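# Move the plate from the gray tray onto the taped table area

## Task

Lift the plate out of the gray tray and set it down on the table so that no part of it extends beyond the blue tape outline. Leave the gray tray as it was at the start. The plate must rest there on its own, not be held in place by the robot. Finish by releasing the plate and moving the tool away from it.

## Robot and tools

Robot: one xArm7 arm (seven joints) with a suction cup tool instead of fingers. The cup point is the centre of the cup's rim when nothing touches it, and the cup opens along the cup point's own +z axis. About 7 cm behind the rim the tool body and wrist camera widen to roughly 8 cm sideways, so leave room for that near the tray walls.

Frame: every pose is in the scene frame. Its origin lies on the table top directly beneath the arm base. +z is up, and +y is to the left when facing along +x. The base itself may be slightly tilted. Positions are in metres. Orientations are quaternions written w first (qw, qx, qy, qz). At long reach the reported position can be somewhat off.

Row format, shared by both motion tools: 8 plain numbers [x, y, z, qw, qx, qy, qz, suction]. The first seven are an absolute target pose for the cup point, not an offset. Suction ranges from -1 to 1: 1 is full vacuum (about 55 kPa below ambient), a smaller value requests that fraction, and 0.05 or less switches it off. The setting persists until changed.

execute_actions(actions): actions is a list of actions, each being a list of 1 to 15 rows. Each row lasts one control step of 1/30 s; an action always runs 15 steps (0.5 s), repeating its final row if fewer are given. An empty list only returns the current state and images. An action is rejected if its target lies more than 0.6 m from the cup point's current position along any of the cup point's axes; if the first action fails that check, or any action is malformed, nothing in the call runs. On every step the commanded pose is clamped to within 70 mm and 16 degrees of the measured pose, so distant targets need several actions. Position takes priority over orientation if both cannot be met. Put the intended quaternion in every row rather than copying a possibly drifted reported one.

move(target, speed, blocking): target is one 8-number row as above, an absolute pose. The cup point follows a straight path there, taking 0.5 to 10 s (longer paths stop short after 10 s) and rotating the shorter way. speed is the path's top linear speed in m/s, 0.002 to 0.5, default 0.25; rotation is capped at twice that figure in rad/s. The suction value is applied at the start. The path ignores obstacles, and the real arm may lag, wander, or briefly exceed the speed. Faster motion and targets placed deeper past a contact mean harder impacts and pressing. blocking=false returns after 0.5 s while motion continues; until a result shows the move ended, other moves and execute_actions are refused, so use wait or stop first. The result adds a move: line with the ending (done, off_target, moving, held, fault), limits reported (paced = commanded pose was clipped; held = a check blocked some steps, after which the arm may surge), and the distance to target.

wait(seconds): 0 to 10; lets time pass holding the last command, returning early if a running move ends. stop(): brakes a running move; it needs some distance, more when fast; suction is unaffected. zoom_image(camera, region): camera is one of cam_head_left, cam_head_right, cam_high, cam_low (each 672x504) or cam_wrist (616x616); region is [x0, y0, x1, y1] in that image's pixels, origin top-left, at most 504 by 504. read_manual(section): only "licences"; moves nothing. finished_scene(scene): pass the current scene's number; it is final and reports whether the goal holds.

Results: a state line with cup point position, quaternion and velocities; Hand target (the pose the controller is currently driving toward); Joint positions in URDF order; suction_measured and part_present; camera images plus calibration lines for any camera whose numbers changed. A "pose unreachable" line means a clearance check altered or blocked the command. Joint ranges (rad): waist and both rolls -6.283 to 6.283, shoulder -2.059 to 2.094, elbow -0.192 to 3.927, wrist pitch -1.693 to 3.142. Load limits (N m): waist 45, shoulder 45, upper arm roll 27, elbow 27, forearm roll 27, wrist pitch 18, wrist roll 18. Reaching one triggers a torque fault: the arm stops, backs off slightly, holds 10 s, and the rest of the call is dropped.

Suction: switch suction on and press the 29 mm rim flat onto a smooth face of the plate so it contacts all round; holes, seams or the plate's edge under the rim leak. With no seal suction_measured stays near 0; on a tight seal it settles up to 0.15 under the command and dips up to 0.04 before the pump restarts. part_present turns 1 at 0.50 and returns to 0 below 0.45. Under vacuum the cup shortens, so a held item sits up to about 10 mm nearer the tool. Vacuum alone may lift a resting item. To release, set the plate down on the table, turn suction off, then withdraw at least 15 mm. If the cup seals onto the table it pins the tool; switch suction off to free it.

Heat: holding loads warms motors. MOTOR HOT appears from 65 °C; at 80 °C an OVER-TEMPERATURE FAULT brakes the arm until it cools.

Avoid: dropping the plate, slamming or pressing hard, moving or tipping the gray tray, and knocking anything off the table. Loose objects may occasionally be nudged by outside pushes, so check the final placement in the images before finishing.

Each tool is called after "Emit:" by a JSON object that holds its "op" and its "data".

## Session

Emit:
{"op": "execute_actions", "data": {"actions": []}}

Scene clock: 0.00 s.
end_effector_position=(+0.3980, +0.0065, +0.2972) suction_measured=0.00 part_present=0 end_effector_quat_wxyz=(+0.003, -0.006, +1.000, -0.002) end_effector_velocity=(+0.000, -0.000, +0.000) end_effector_angular_velocity=(-0.000, -0.000, -0.000)
Joint positions: [-0.001 -0.251 -0.002  0.918  0.002  1.169  2.355]
Joint velocities: [-0. -0.  0. -0.  0. -0.  0.]
Motor temperatures (°C, as the motors report them): [36 30 32 37 31 34 34]
Hand target: +0.398, +0.006, +0.297; +0.003, -0.006, +1.000, -0.002
camera_calibration (this result's frames):
cam_wrist: T_world_to_cam=[[0.0194839, -0.999314, -0.0314965, 0.0179256], [-0.925328, -0.0299547, 0.377982, 0.261263], [-0.378666, 0.02178, -0.925277, 0.526006], [0, 0, 0, 1]] pos_world=[0.440586, 0.0142829, 0.388513]

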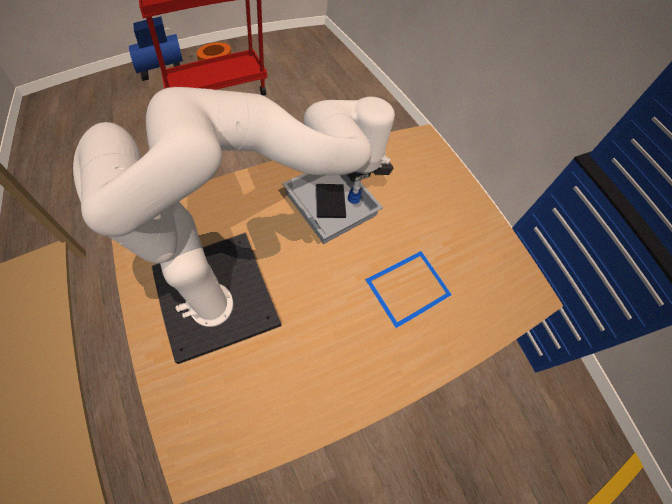

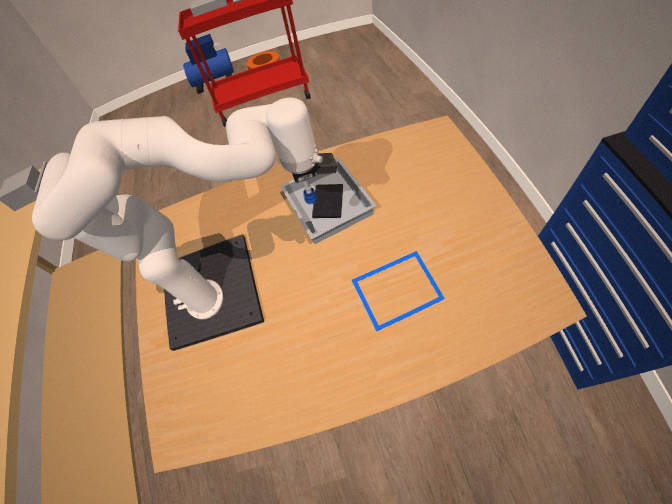

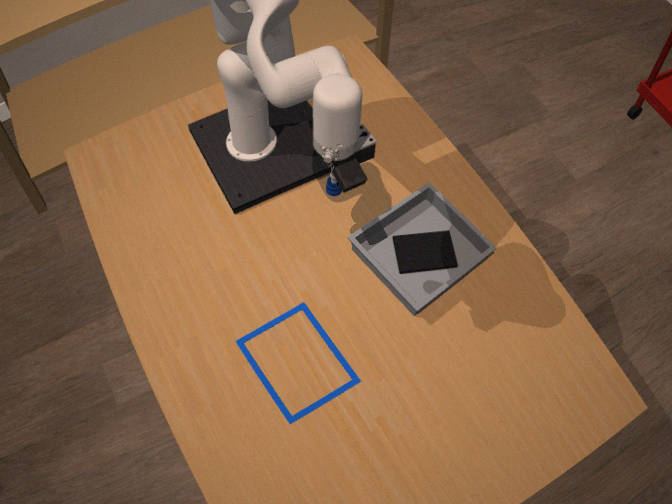

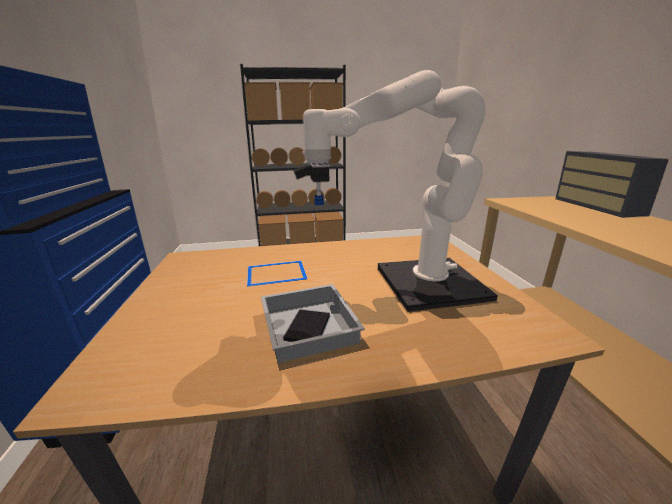

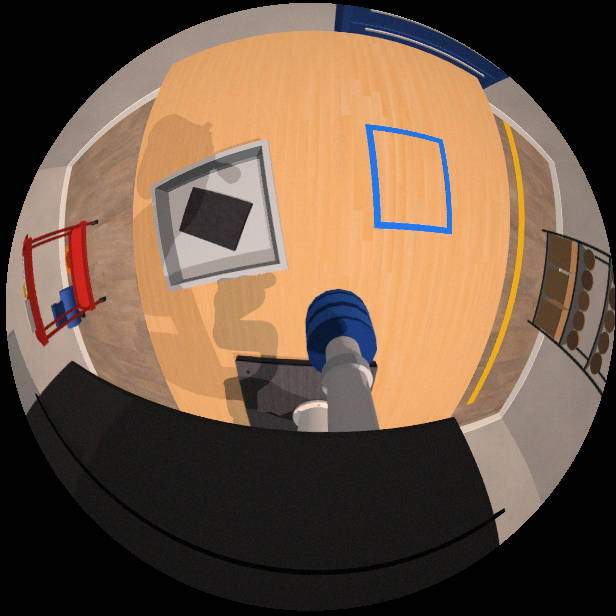

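Emit:
{"op": "zoom_image", "data": {"camera": "cam_high", "region": [220, 170, 520, 440]}}

Emit:
{"op": "zoom_image", "data": {"camera": "cam_low", "region": [230, 260, 390, 380]}}

Region (220, 170, 520, 440) of cam_high's 672x504 image, scaled by 1.680, with more detail than that image has; it fills the top 454 rows of this view, and the rest is white.

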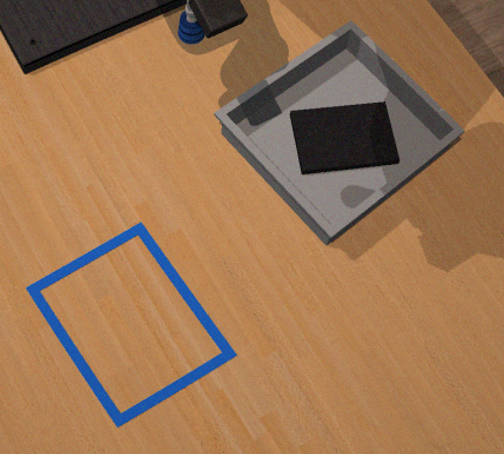

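Region (230, 260, 390, 380) of cam_low's 672x504 image, scaled by 3.150, with more detail than that image has; it fills the top 378 rows of this view, and the rest is white.

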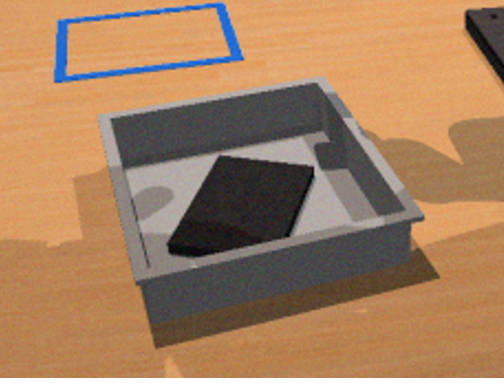

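Emit:
{"op": "move", "data": {"target": [0.49,0.195,0.12,0,0,1,0,0], "speed": 0.4}}

Emit:
{"op": "move", "data": {"target": [0.49,0.195,0.03,0,0,1,0,0], "speed": 0.15}}

Scene clock: 19.87 s.
end_effector_position=(+0.4908, +0.1941, +0.1207) suction_measured=0.00 part_present=0 end_effector_quat_wxyz=(+0.000, +0.001, +1.000, -0.001) end_effector_velocity=(-0.002, +0.002, -0.004) end_effector_angular_velocity=(-0.002, +0.008, +0.003)
Joint positions: [ 0.197  0.393  0.172  1.156 -0.085  0.773  2.789]
Joint velocities: [ 0.003  0.009  0.001  0.001 -0.001  0.001  0.002]
Motor temperatures (°C, as the motors report them): [36 30 32 41 31 34 34]
Hand target: +0.491, +0.194, +0.120; -0.000, +0.000, +1.000, -0.001
Off the commanded pose: 0.001 m, 0 deg.
move: done
camera_calibration (this result's frames):
cam_wrist: T_world_to_cam=[[0.00660162, -0.999408, -0.033775, 0.204617], [-0.923352, -0.019059, 0.383481, 0.415662], [-0.383898, 0.0286546, -0.922931, 0.394681], [0, 0, 0, 1]] pos_world=[0.533968, 0.201108, 0.211775]

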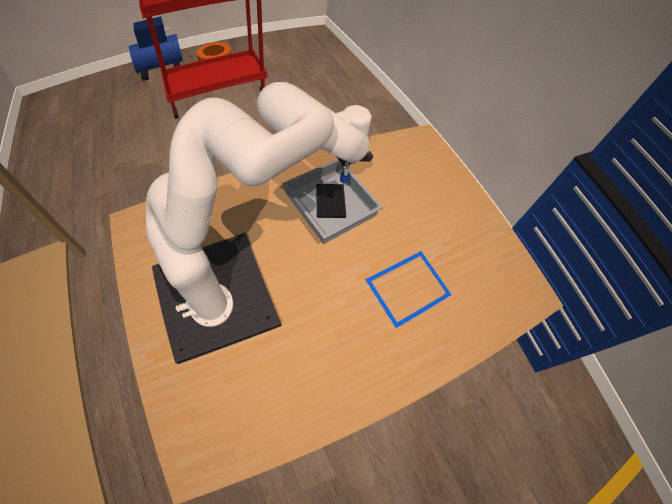

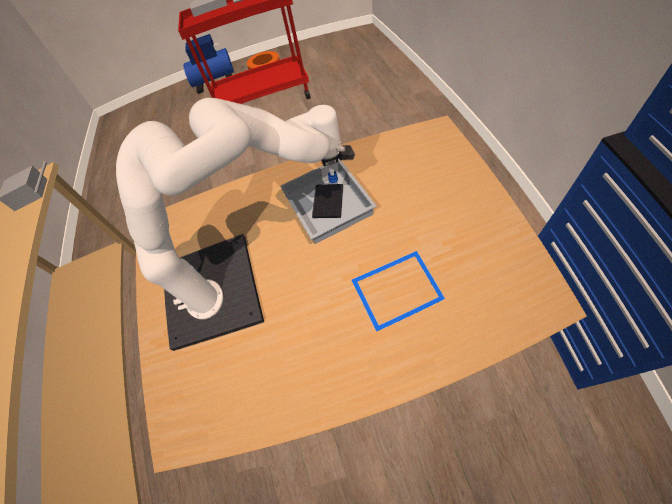

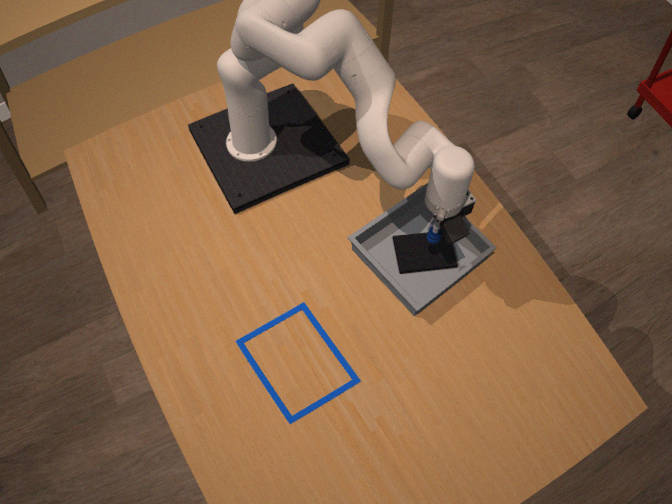

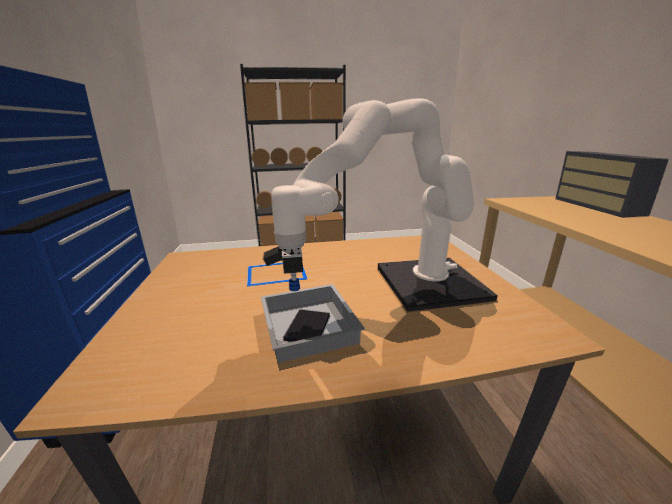

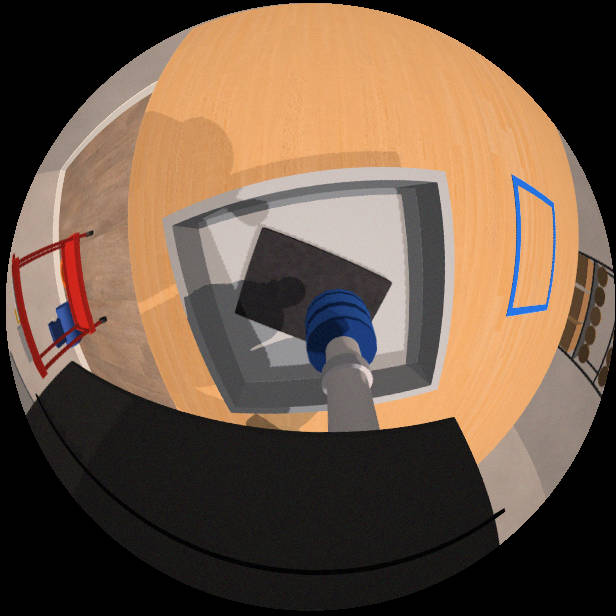

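Scene clock: 20.90 s.
end_effector_position=(+0.4904, +0.1950, +0.0306) suction_measured=0.00 part_present=0 end_effector_quat_wxyz=(+0.001, +0.000, +1.000, -0.000) end_effector_velocity=(-0.003, -0.001, -0.004) end_effector_angular_velocity=(-0.003, +0.007, +0.000)
Joint positions: [ 0.219  0.584  0.144  1.142 -0.133  0.57   2.823]
Joint velocities: [ 0.001  0.005 -0.001 -0.003 -0.    -0.     0.   ]
Motor temperatures (°C, as the motors report them): [36 30 32 41 31 34 34]
Hand target: +0.490, +0.195, +0.030; +0.000, +0.000, +1.000, -0.000
Off the commanded pose: 0.001 m, 0 deg.
move: done
camera_calibration (this result's frames):
cam_wrist: T_world_to_cam=[[0.00756885, -0.999348, -0.0353062, 0.202043], [-0.923569, -0.0205219, 0.382882, 0.450285], [-0.383357, 0.0297098, -0.923122, 0.310861], [0, 0, 0, 1]] pos_world=[0.533511, 0.201916, 0.12169]

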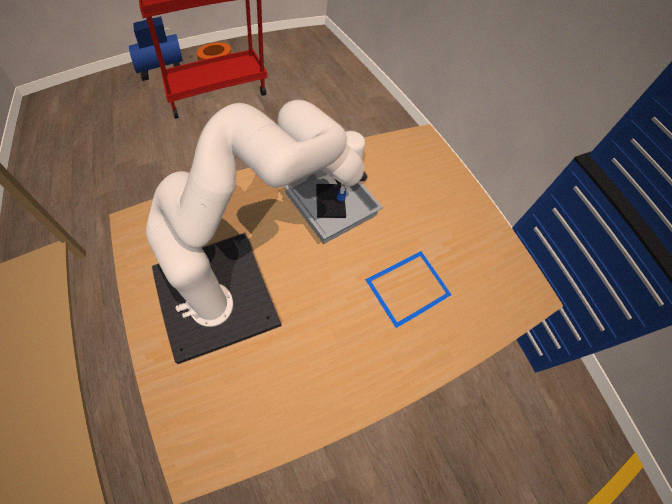

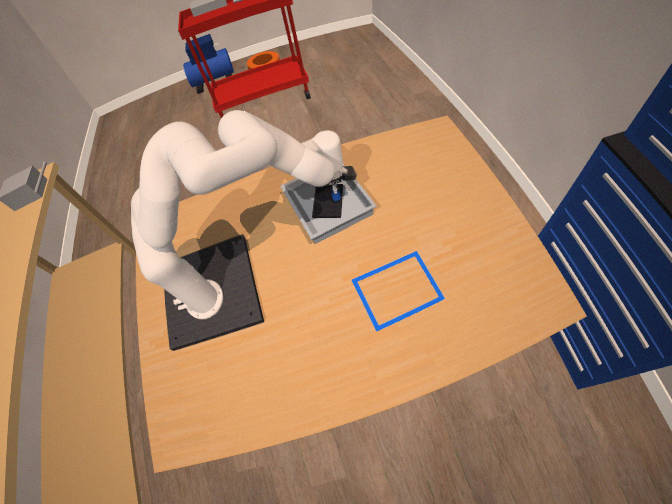

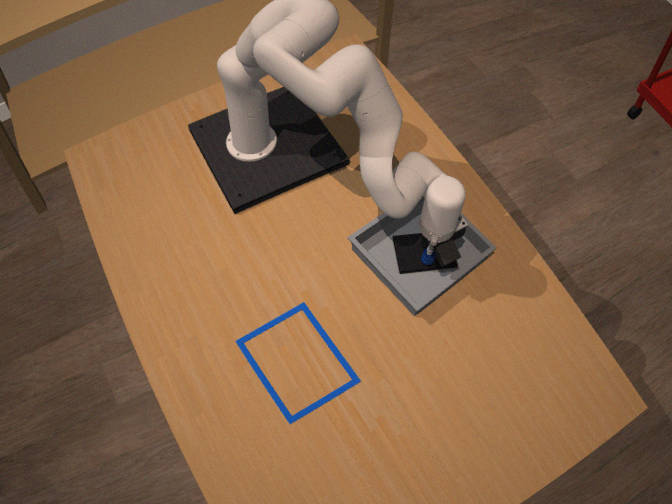

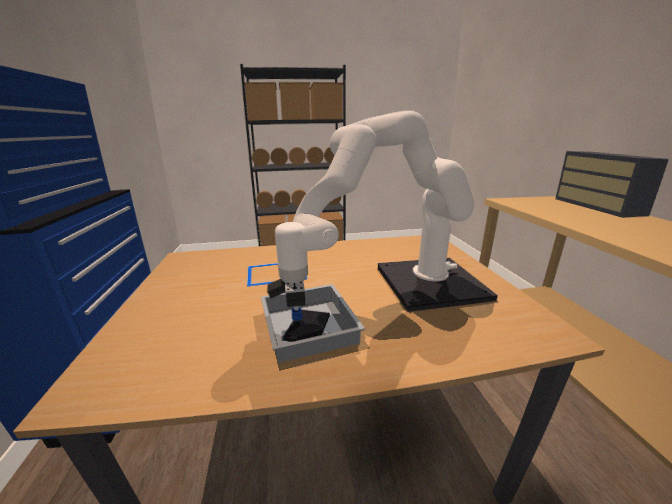

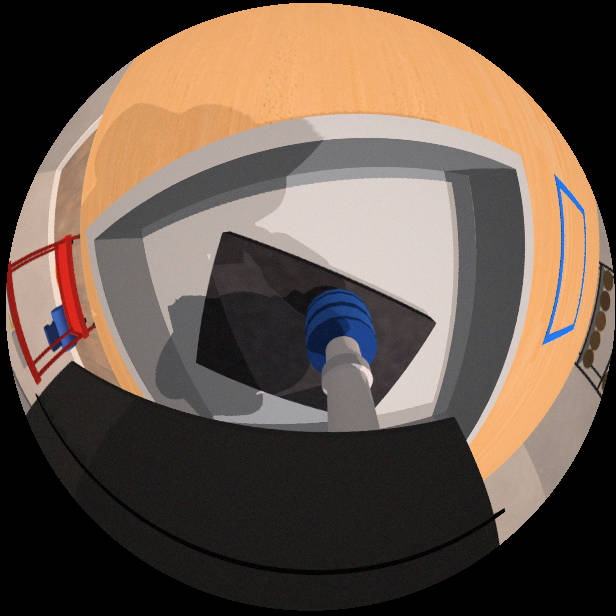

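Emit:
{"op": "move", "data": {"target": [0.481,0.207,0.024,0,0,1,0,1], "speed": 0.03}}

Emit:
{"op": "move", "data": {"target": [0.481,0.207,0.012,0,0,1,0,1], "speed": 0.01}}

Scene clock: 25.33 s.
end_effector_position=(+0.4811, +0.2069, +0.0240) suction_measured=0.00 part_present=0 end_effector_quat_wxyz=(+0.000, +0.000, +1.000, -0.000) end_effector_velocity=(+0.002, -0.002, +0.001) end_effector_angular_velocity=(-0.001, -0.004, -0.005)
Joint positions: [ 0.245  0.59   0.145  1.128 -0.138  0.55   2.854]
Joint velocities: [-0.001 -0.002 -0.003  0.001 -0.    -0.001  0.002]
Motor temperatures (°C, as the motors report them): [36 31 32 41 31 34 34]
Hand target: +0.481, +0.207, +0.024; +0.000, +0.000, +1.000, -0.000
Off the commanded pose: 0.000 m, 0 deg.
move: done
camera_calibration (this result's frames):
cam_wrist: T_world_to_cam=[[0.00747835, -0.99934, -0.0355389, 0.213861], [-0.923115, -0.020563, 0.383974, 0.444254], [-0.384451, 0.029935, -0.92266, 0.301375], [0, 0, 0, 1]] pos_world=[0.524363, 0.213833, 0.115085]

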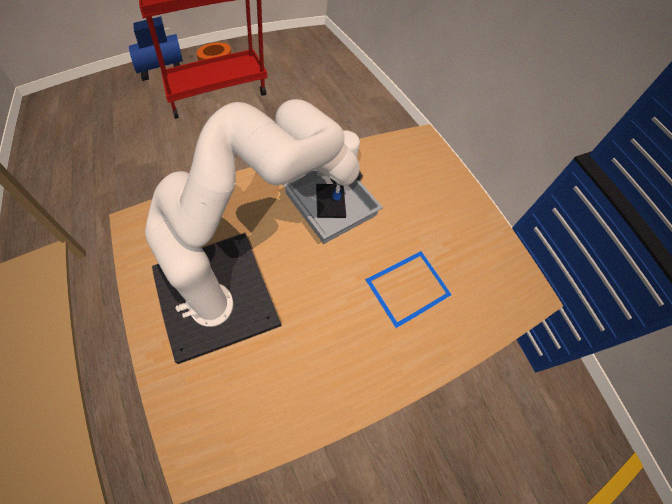

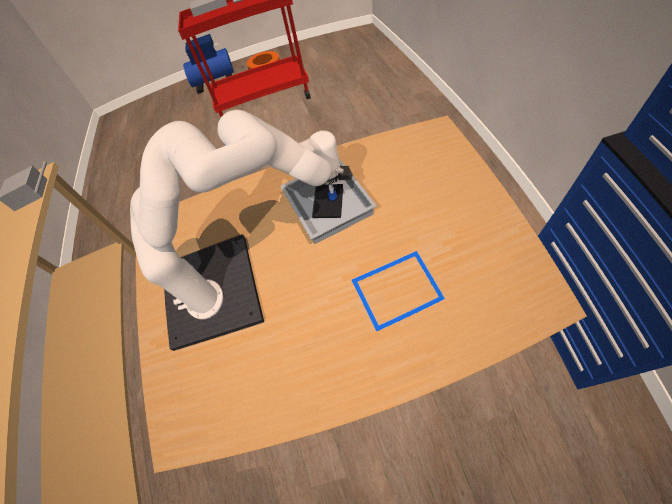

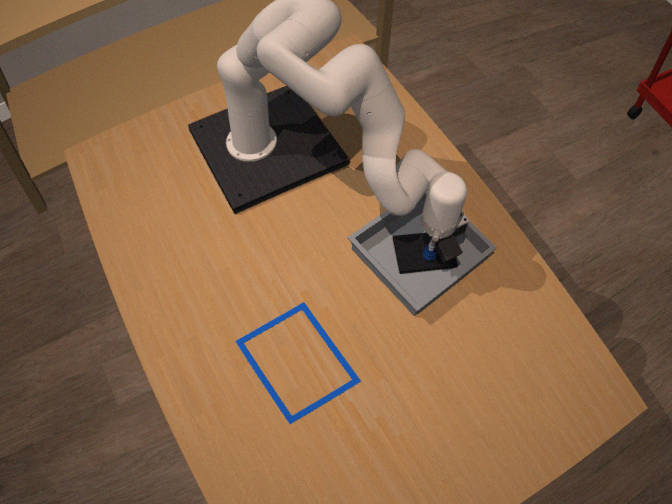

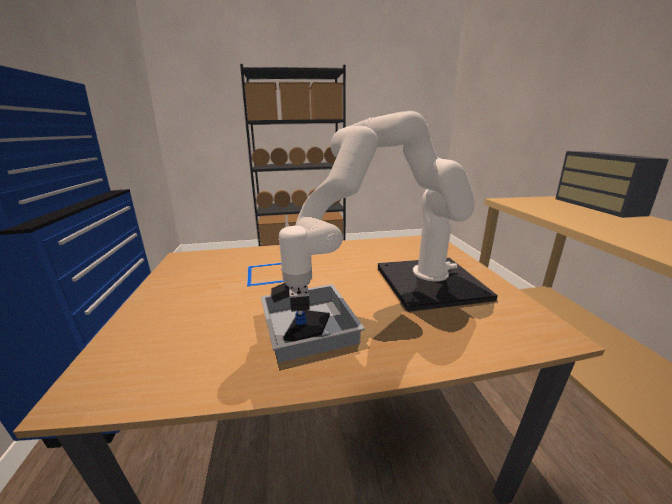

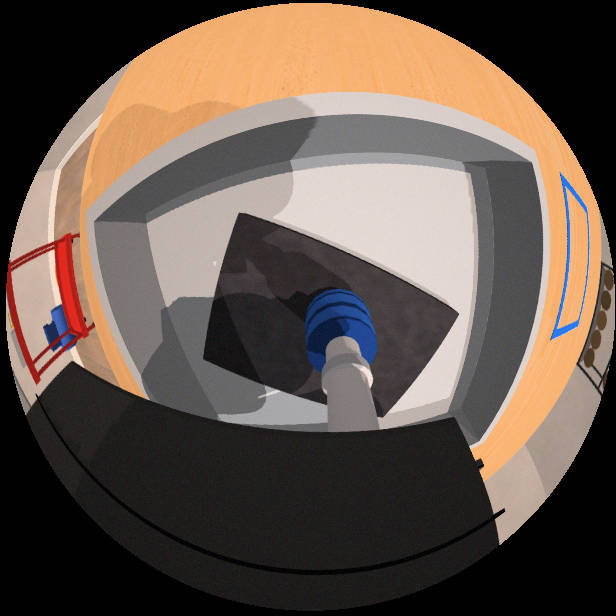

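Scene clock: 26.77 s.
end_effector_position=(+0.4809, +0.2070, +0.0120) suction_measured=0.70 part_present=1 end_effector_quat_wxyz=(-0.000, -0.000, +1.000, -0.000) end_effector_velocity=(+0.001, +0.001, +0.001) end_effector_angular_velocity=(+0.001, -0.003, +0.001)
Joint positions: [ 0.25   0.619  0.139  1.133 -0.144  0.526  2.858]
Joint velocities: [ 0.001 -0.    -0.     0.002 -0.    -0.001 -0.   ]
Motor temperatures (°C, as the motors report them): [36 31 32 41 31 34 34]
Hand target: +0.481, +0.207, +0.012; +0.000, -0.000, +1.000, -0.000
Off the commanded pose: 0.000 m, 0 deg.
move: done
camera_calibration (this result's frames):
cam_wrist: T_world_to_cam=[[0.00759491, -0.999343, -0.0354363, 0.213422], [-0.923031, -0.0206375, 0.384171, 0.448693], [-0.38465, 0.0297911, -0.922581, 0.290288], [0, 0, 0, 1]] pos_world=[0.524196, 0.213894, 0.103002]

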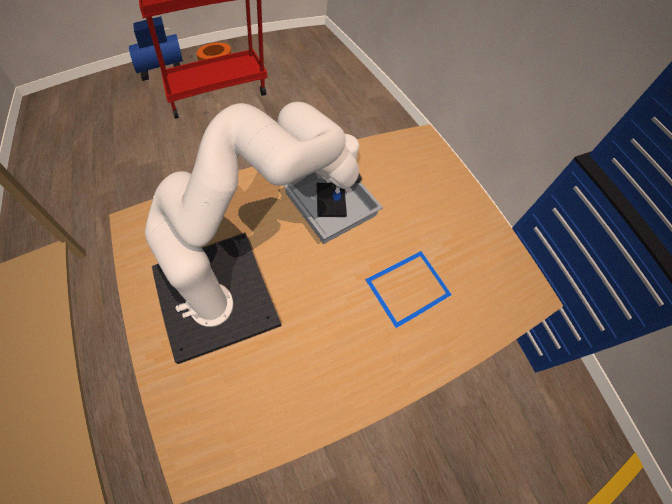

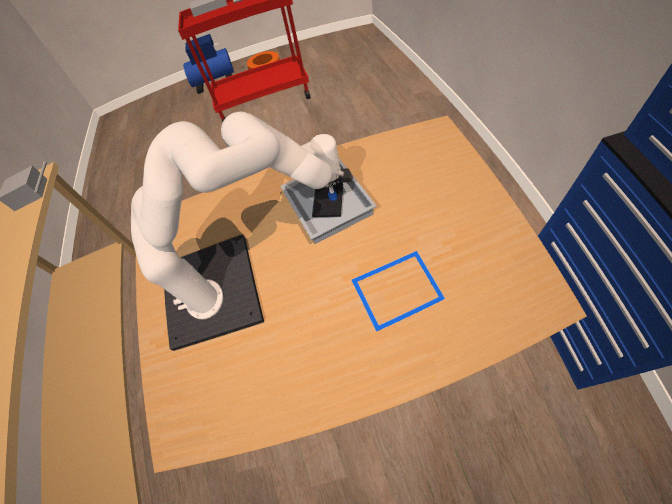

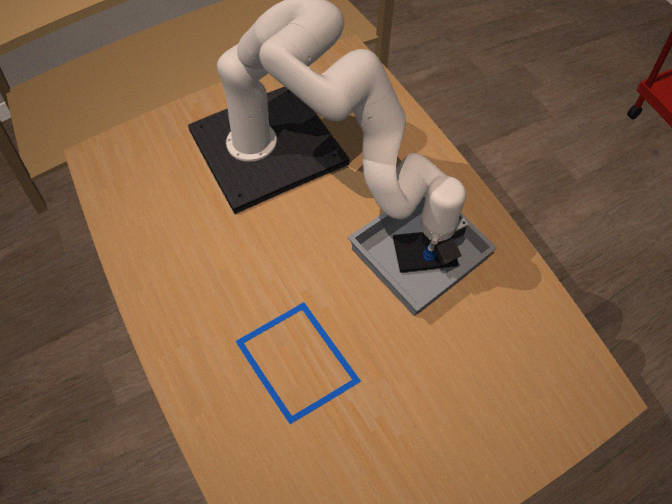

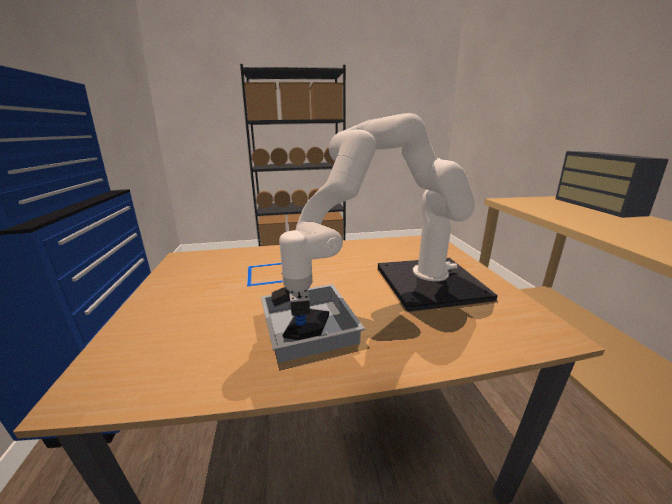

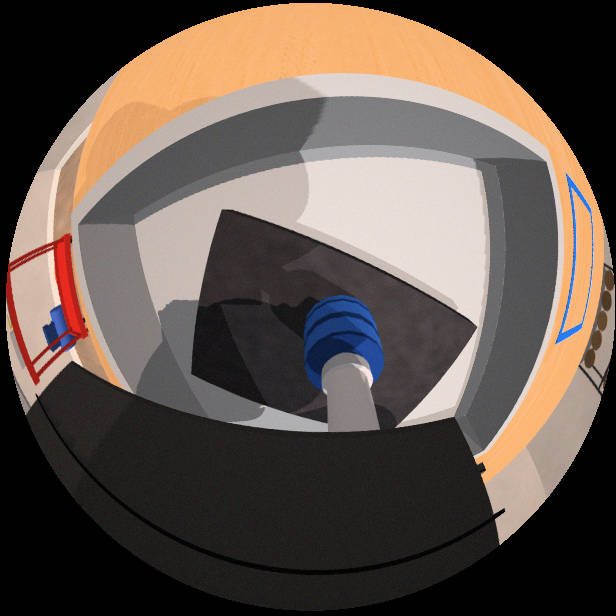

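Emit:
{"op": "move", "data": {"target": [0.481,0.207,0.11,0,0,1,0,1], "speed": 0.1}}

Emit:
{"op": "move", "data": {"target": [0.574,-0.17,0.10,0,0.526,0.8505,0,1], "speed": 0.25}}

Emit:
{"op": "move", "data": {"target": [0.574,-0.17,0.015,0,0.526,0.8505,0,1], "speed": 0.1}}

Emit:
{"op": "zoom_image", "data": {"camera": "cam_high", "region": [210, 280, 390, 440]}}

Scene clock: 33.30 s.
end_effector_position=(+0.4806, +0.2070, +0.1094) suction_measured=0.99 part_present=1 end_effector_quat_wxyz=(-0.001, +0.000, +1.000, +0.000) end_effector_velocity=(+0.000, +0.000, +0.001) end_effector_angular_velocity=(+0.000, +0.000, -0.000)
Joint positions: [ 0.221  0.403  0.177  1.131 -0.089  0.741  2.82 ]
Joint velocities: [-0.    -0.001  0.001  0.002  0.001  0.003 -0.   ]
Motor temperatures (°C, as the motors report them): [36 31 32 41 31 34 34]
Hand target: +0.481, +0.207, +0.110; -0.000, +0.000, +1.000, +0.000
Off the commanded pose: 0.001 m, 0 deg.
move: done
camera_calibration (this result's frames):
cam_wrist: T_world_to_cam=[[0.00753507, -0.999328, -0.0358673, 0.21702], [-0.922572, -0.020784, 0.385264, 0.410691], [-0.38575, 0.0301872, -0.922109, 0.380398], [0, 0, 0, 1]] pos_world=[0.523996, 0.213927, 0.200328]

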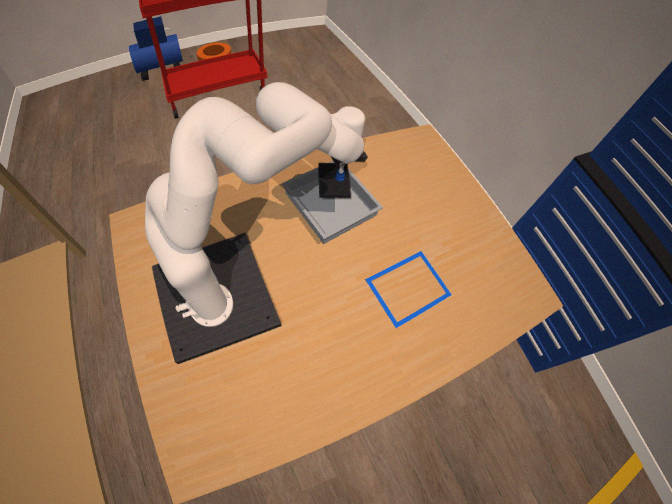

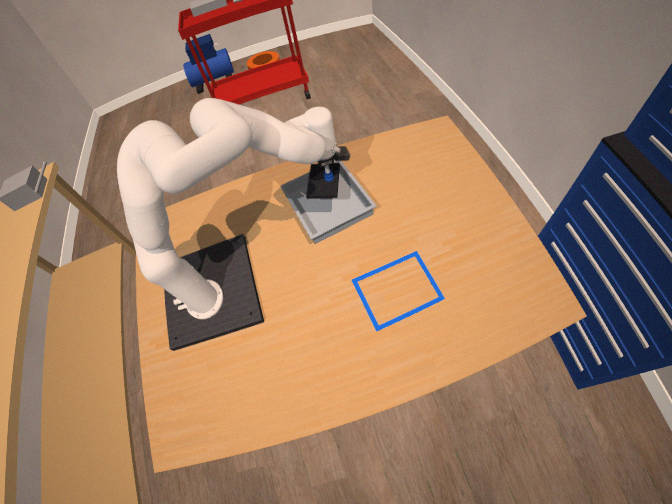

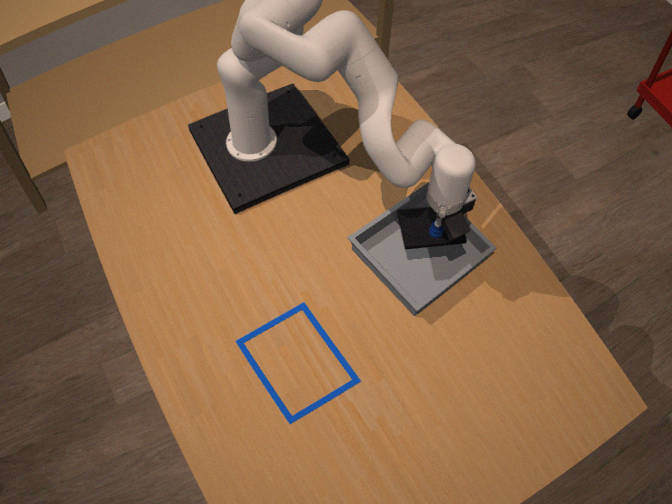

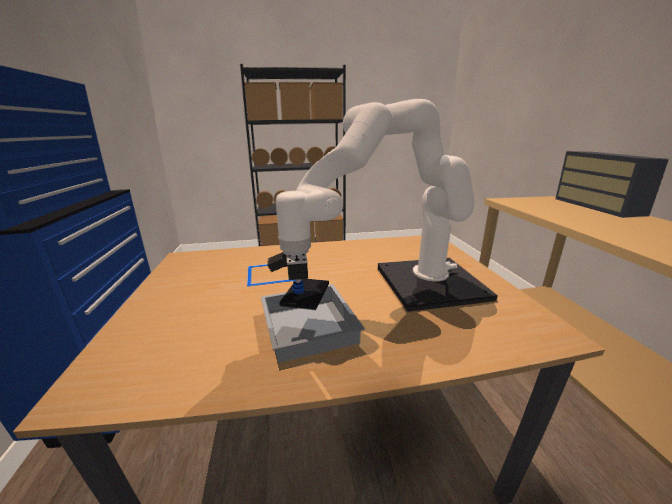

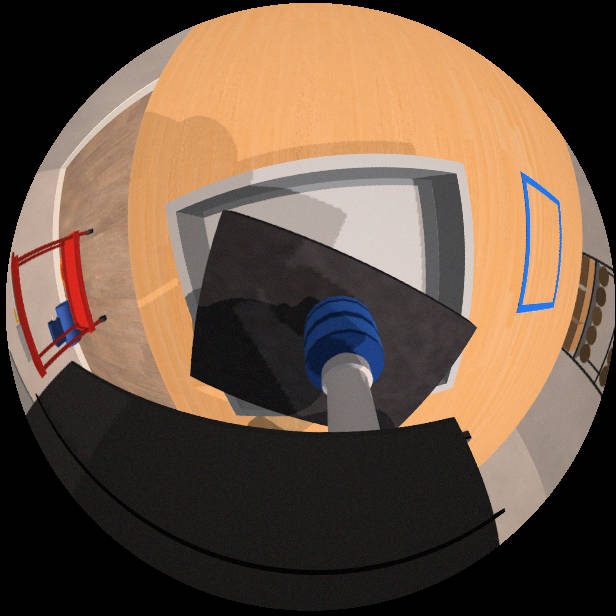

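Scene clock: 36.00 s.
end_effector_position=(+0.5730, -0.1694, +0.1003) suction_measured=0.99 part_present=1 end_effector_quat_wxyz=(+0.000, +0.525, +0.851, +0.000) end_effector_velocity=(-0.002, -0.008, +0.000) end_effector_angular_velocity=(-0.004, +0.001, -0.013)
Joint positions: [-0.174  0.641 -0.156  1.482  0.129  0.858  3.093]
Joint velocities: [-0.006  0.002 -0.007  0.003 -0.     0.001  0.001]
Motor temperatures (°C, as the motors report them): [36 31 32 42 31 34 34]
Hand target: +0.573, -0.170, +0.100; +0.000, +0.526, +0.851, +0.000
Off the commanded pose: 0.001 m, 0 deg.
move: done
camera_calibration (this result's frames):
cam_wrist: T_world_to_cam=[[-0.890056, -0.454401, -0.0363359, 0.446513], [-0.432305, 0.816108, 0.383511, 0.352629], [-0.144614, 0.357054, -0.922821, 0.336323], [0, 0, 0, 1]] pos_world=[0.598501, -0.204973, 0.191354]

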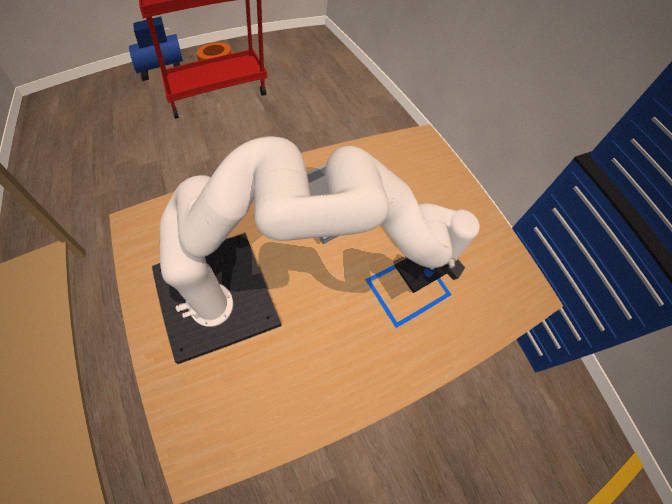

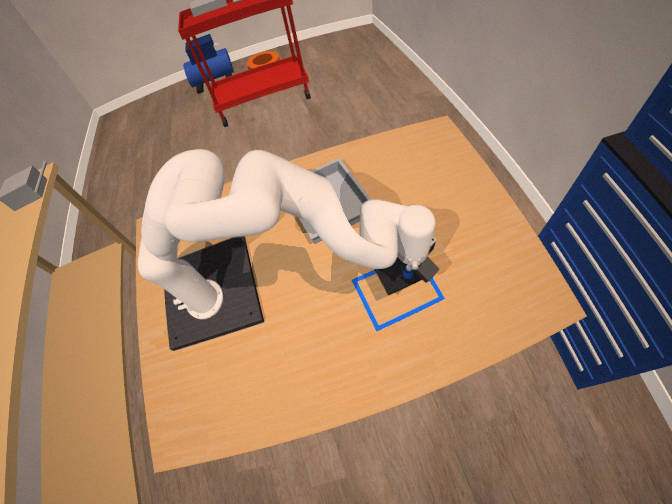

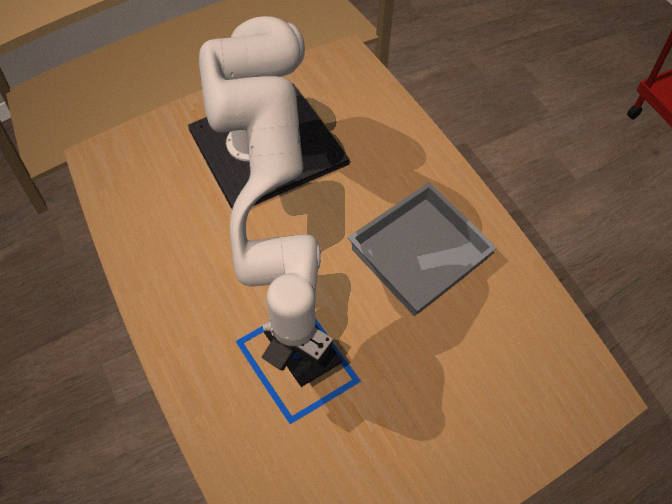

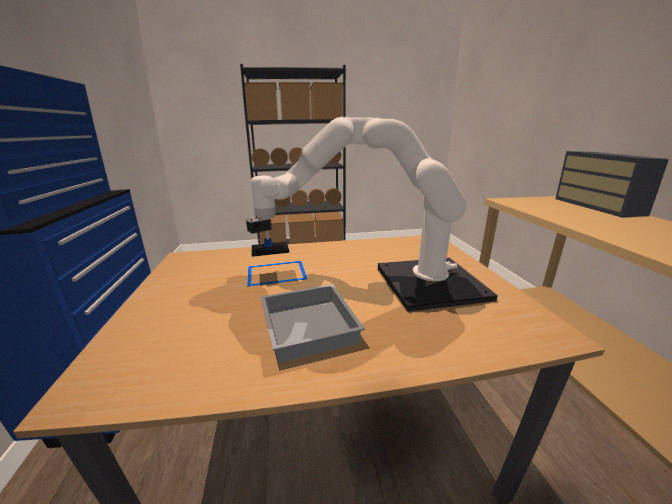

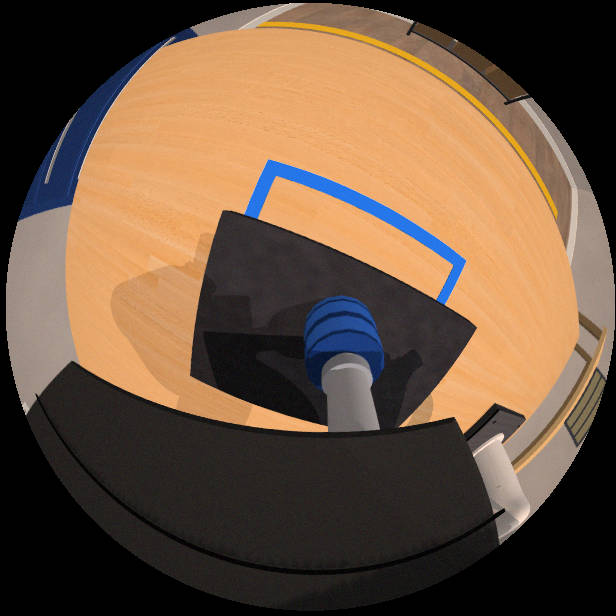

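Scene clock: 37.27 s.
end_effector_position=(+0.5743, -0.1702, +0.0156) suction_measured=0.99 part_present=1 end_effector_quat_wxyz=(+0.001, +0.526, +0.850, -0.000) end_effector_velocity=(-0.003, +0.001, -0.005) end_effector_angular_velocity=(+0.003, +0.009, +0.001)
Joint positions: [-0.188  0.808 -0.134  1.492  0.156  0.702  3.077]
Joint velocities: [ 0.     0.005  0.001 -0.004  0.     0.001 -0.001]
Motor temperatures (°C, as the motors report them): [36 31 32 42 31 34 34]
Hand target: +0.574, -0.170, +0.015; +0.000, +0.526, +0.850, -0.000
Off the commanded pose: 0.001 m, 0 deg.
move: done
camera_calibration (this result's frames):
cam_wrist: T_world_to_cam=[[-0.890687, -0.453195, -0.0359318, 0.444767], [-0.431137, 0.816971, 0.382986, 0.385806], [-0.144212, 0.356612, -0.923055, 0.258323], [0, 0, 0, 1]] pos_world=[0.599737, -0.205747, 0.106669]

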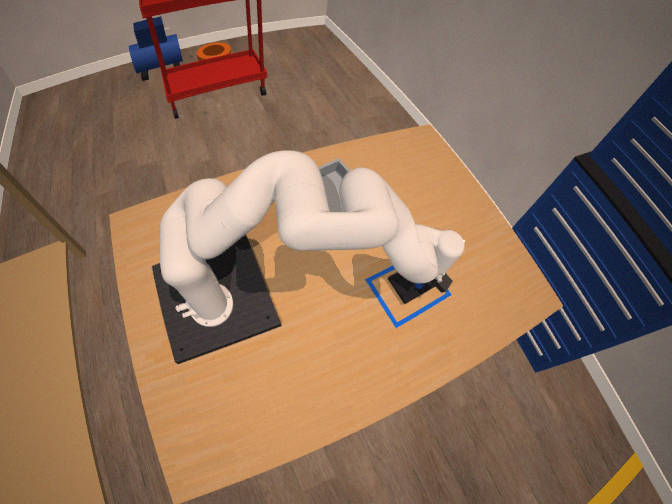

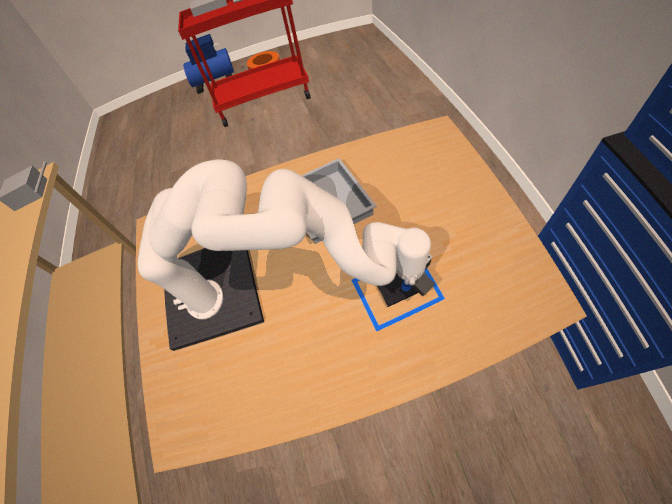

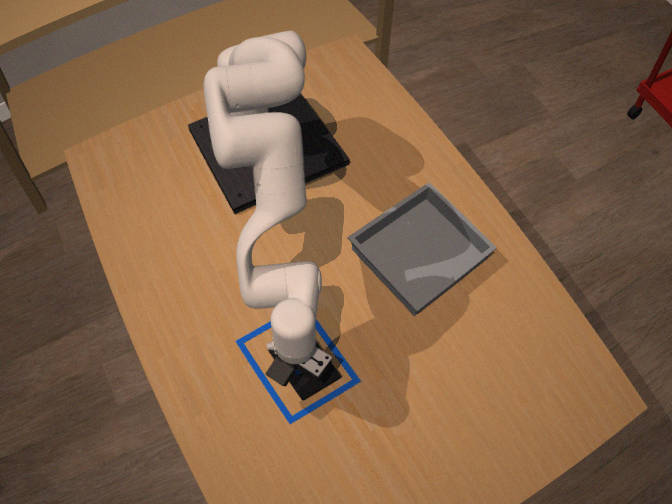

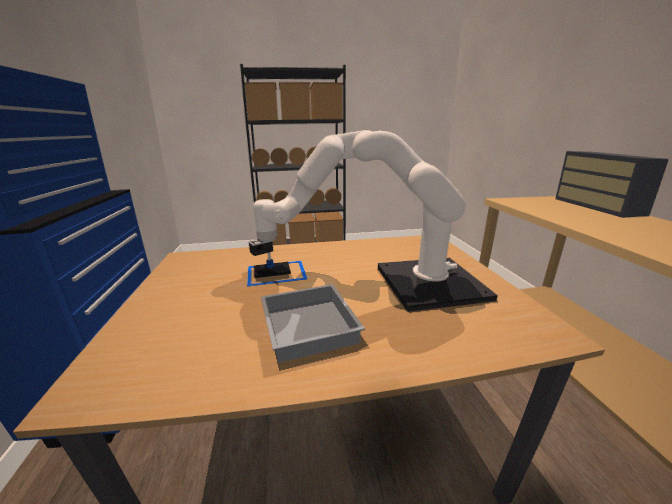

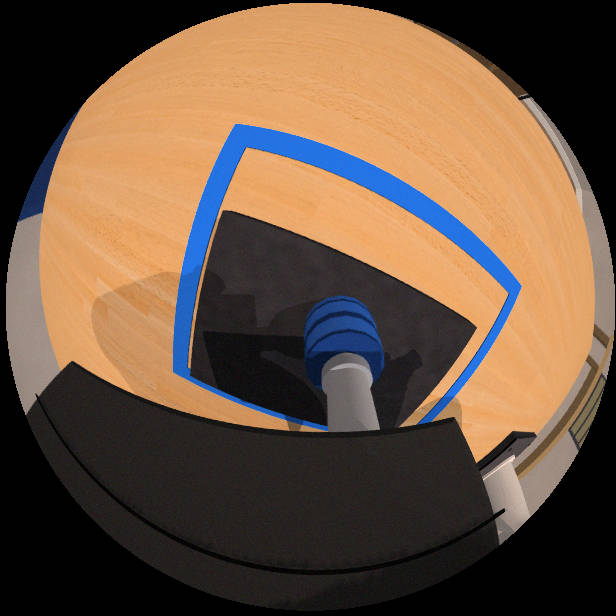

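Region (210, 280, 390, 440) of cam_high's 672x504 image, scaled by 2.800, with more detail than that image has.

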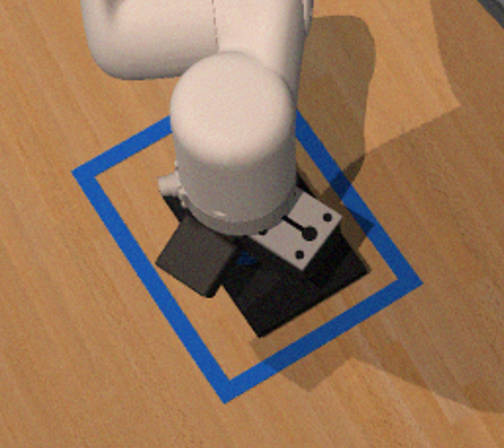

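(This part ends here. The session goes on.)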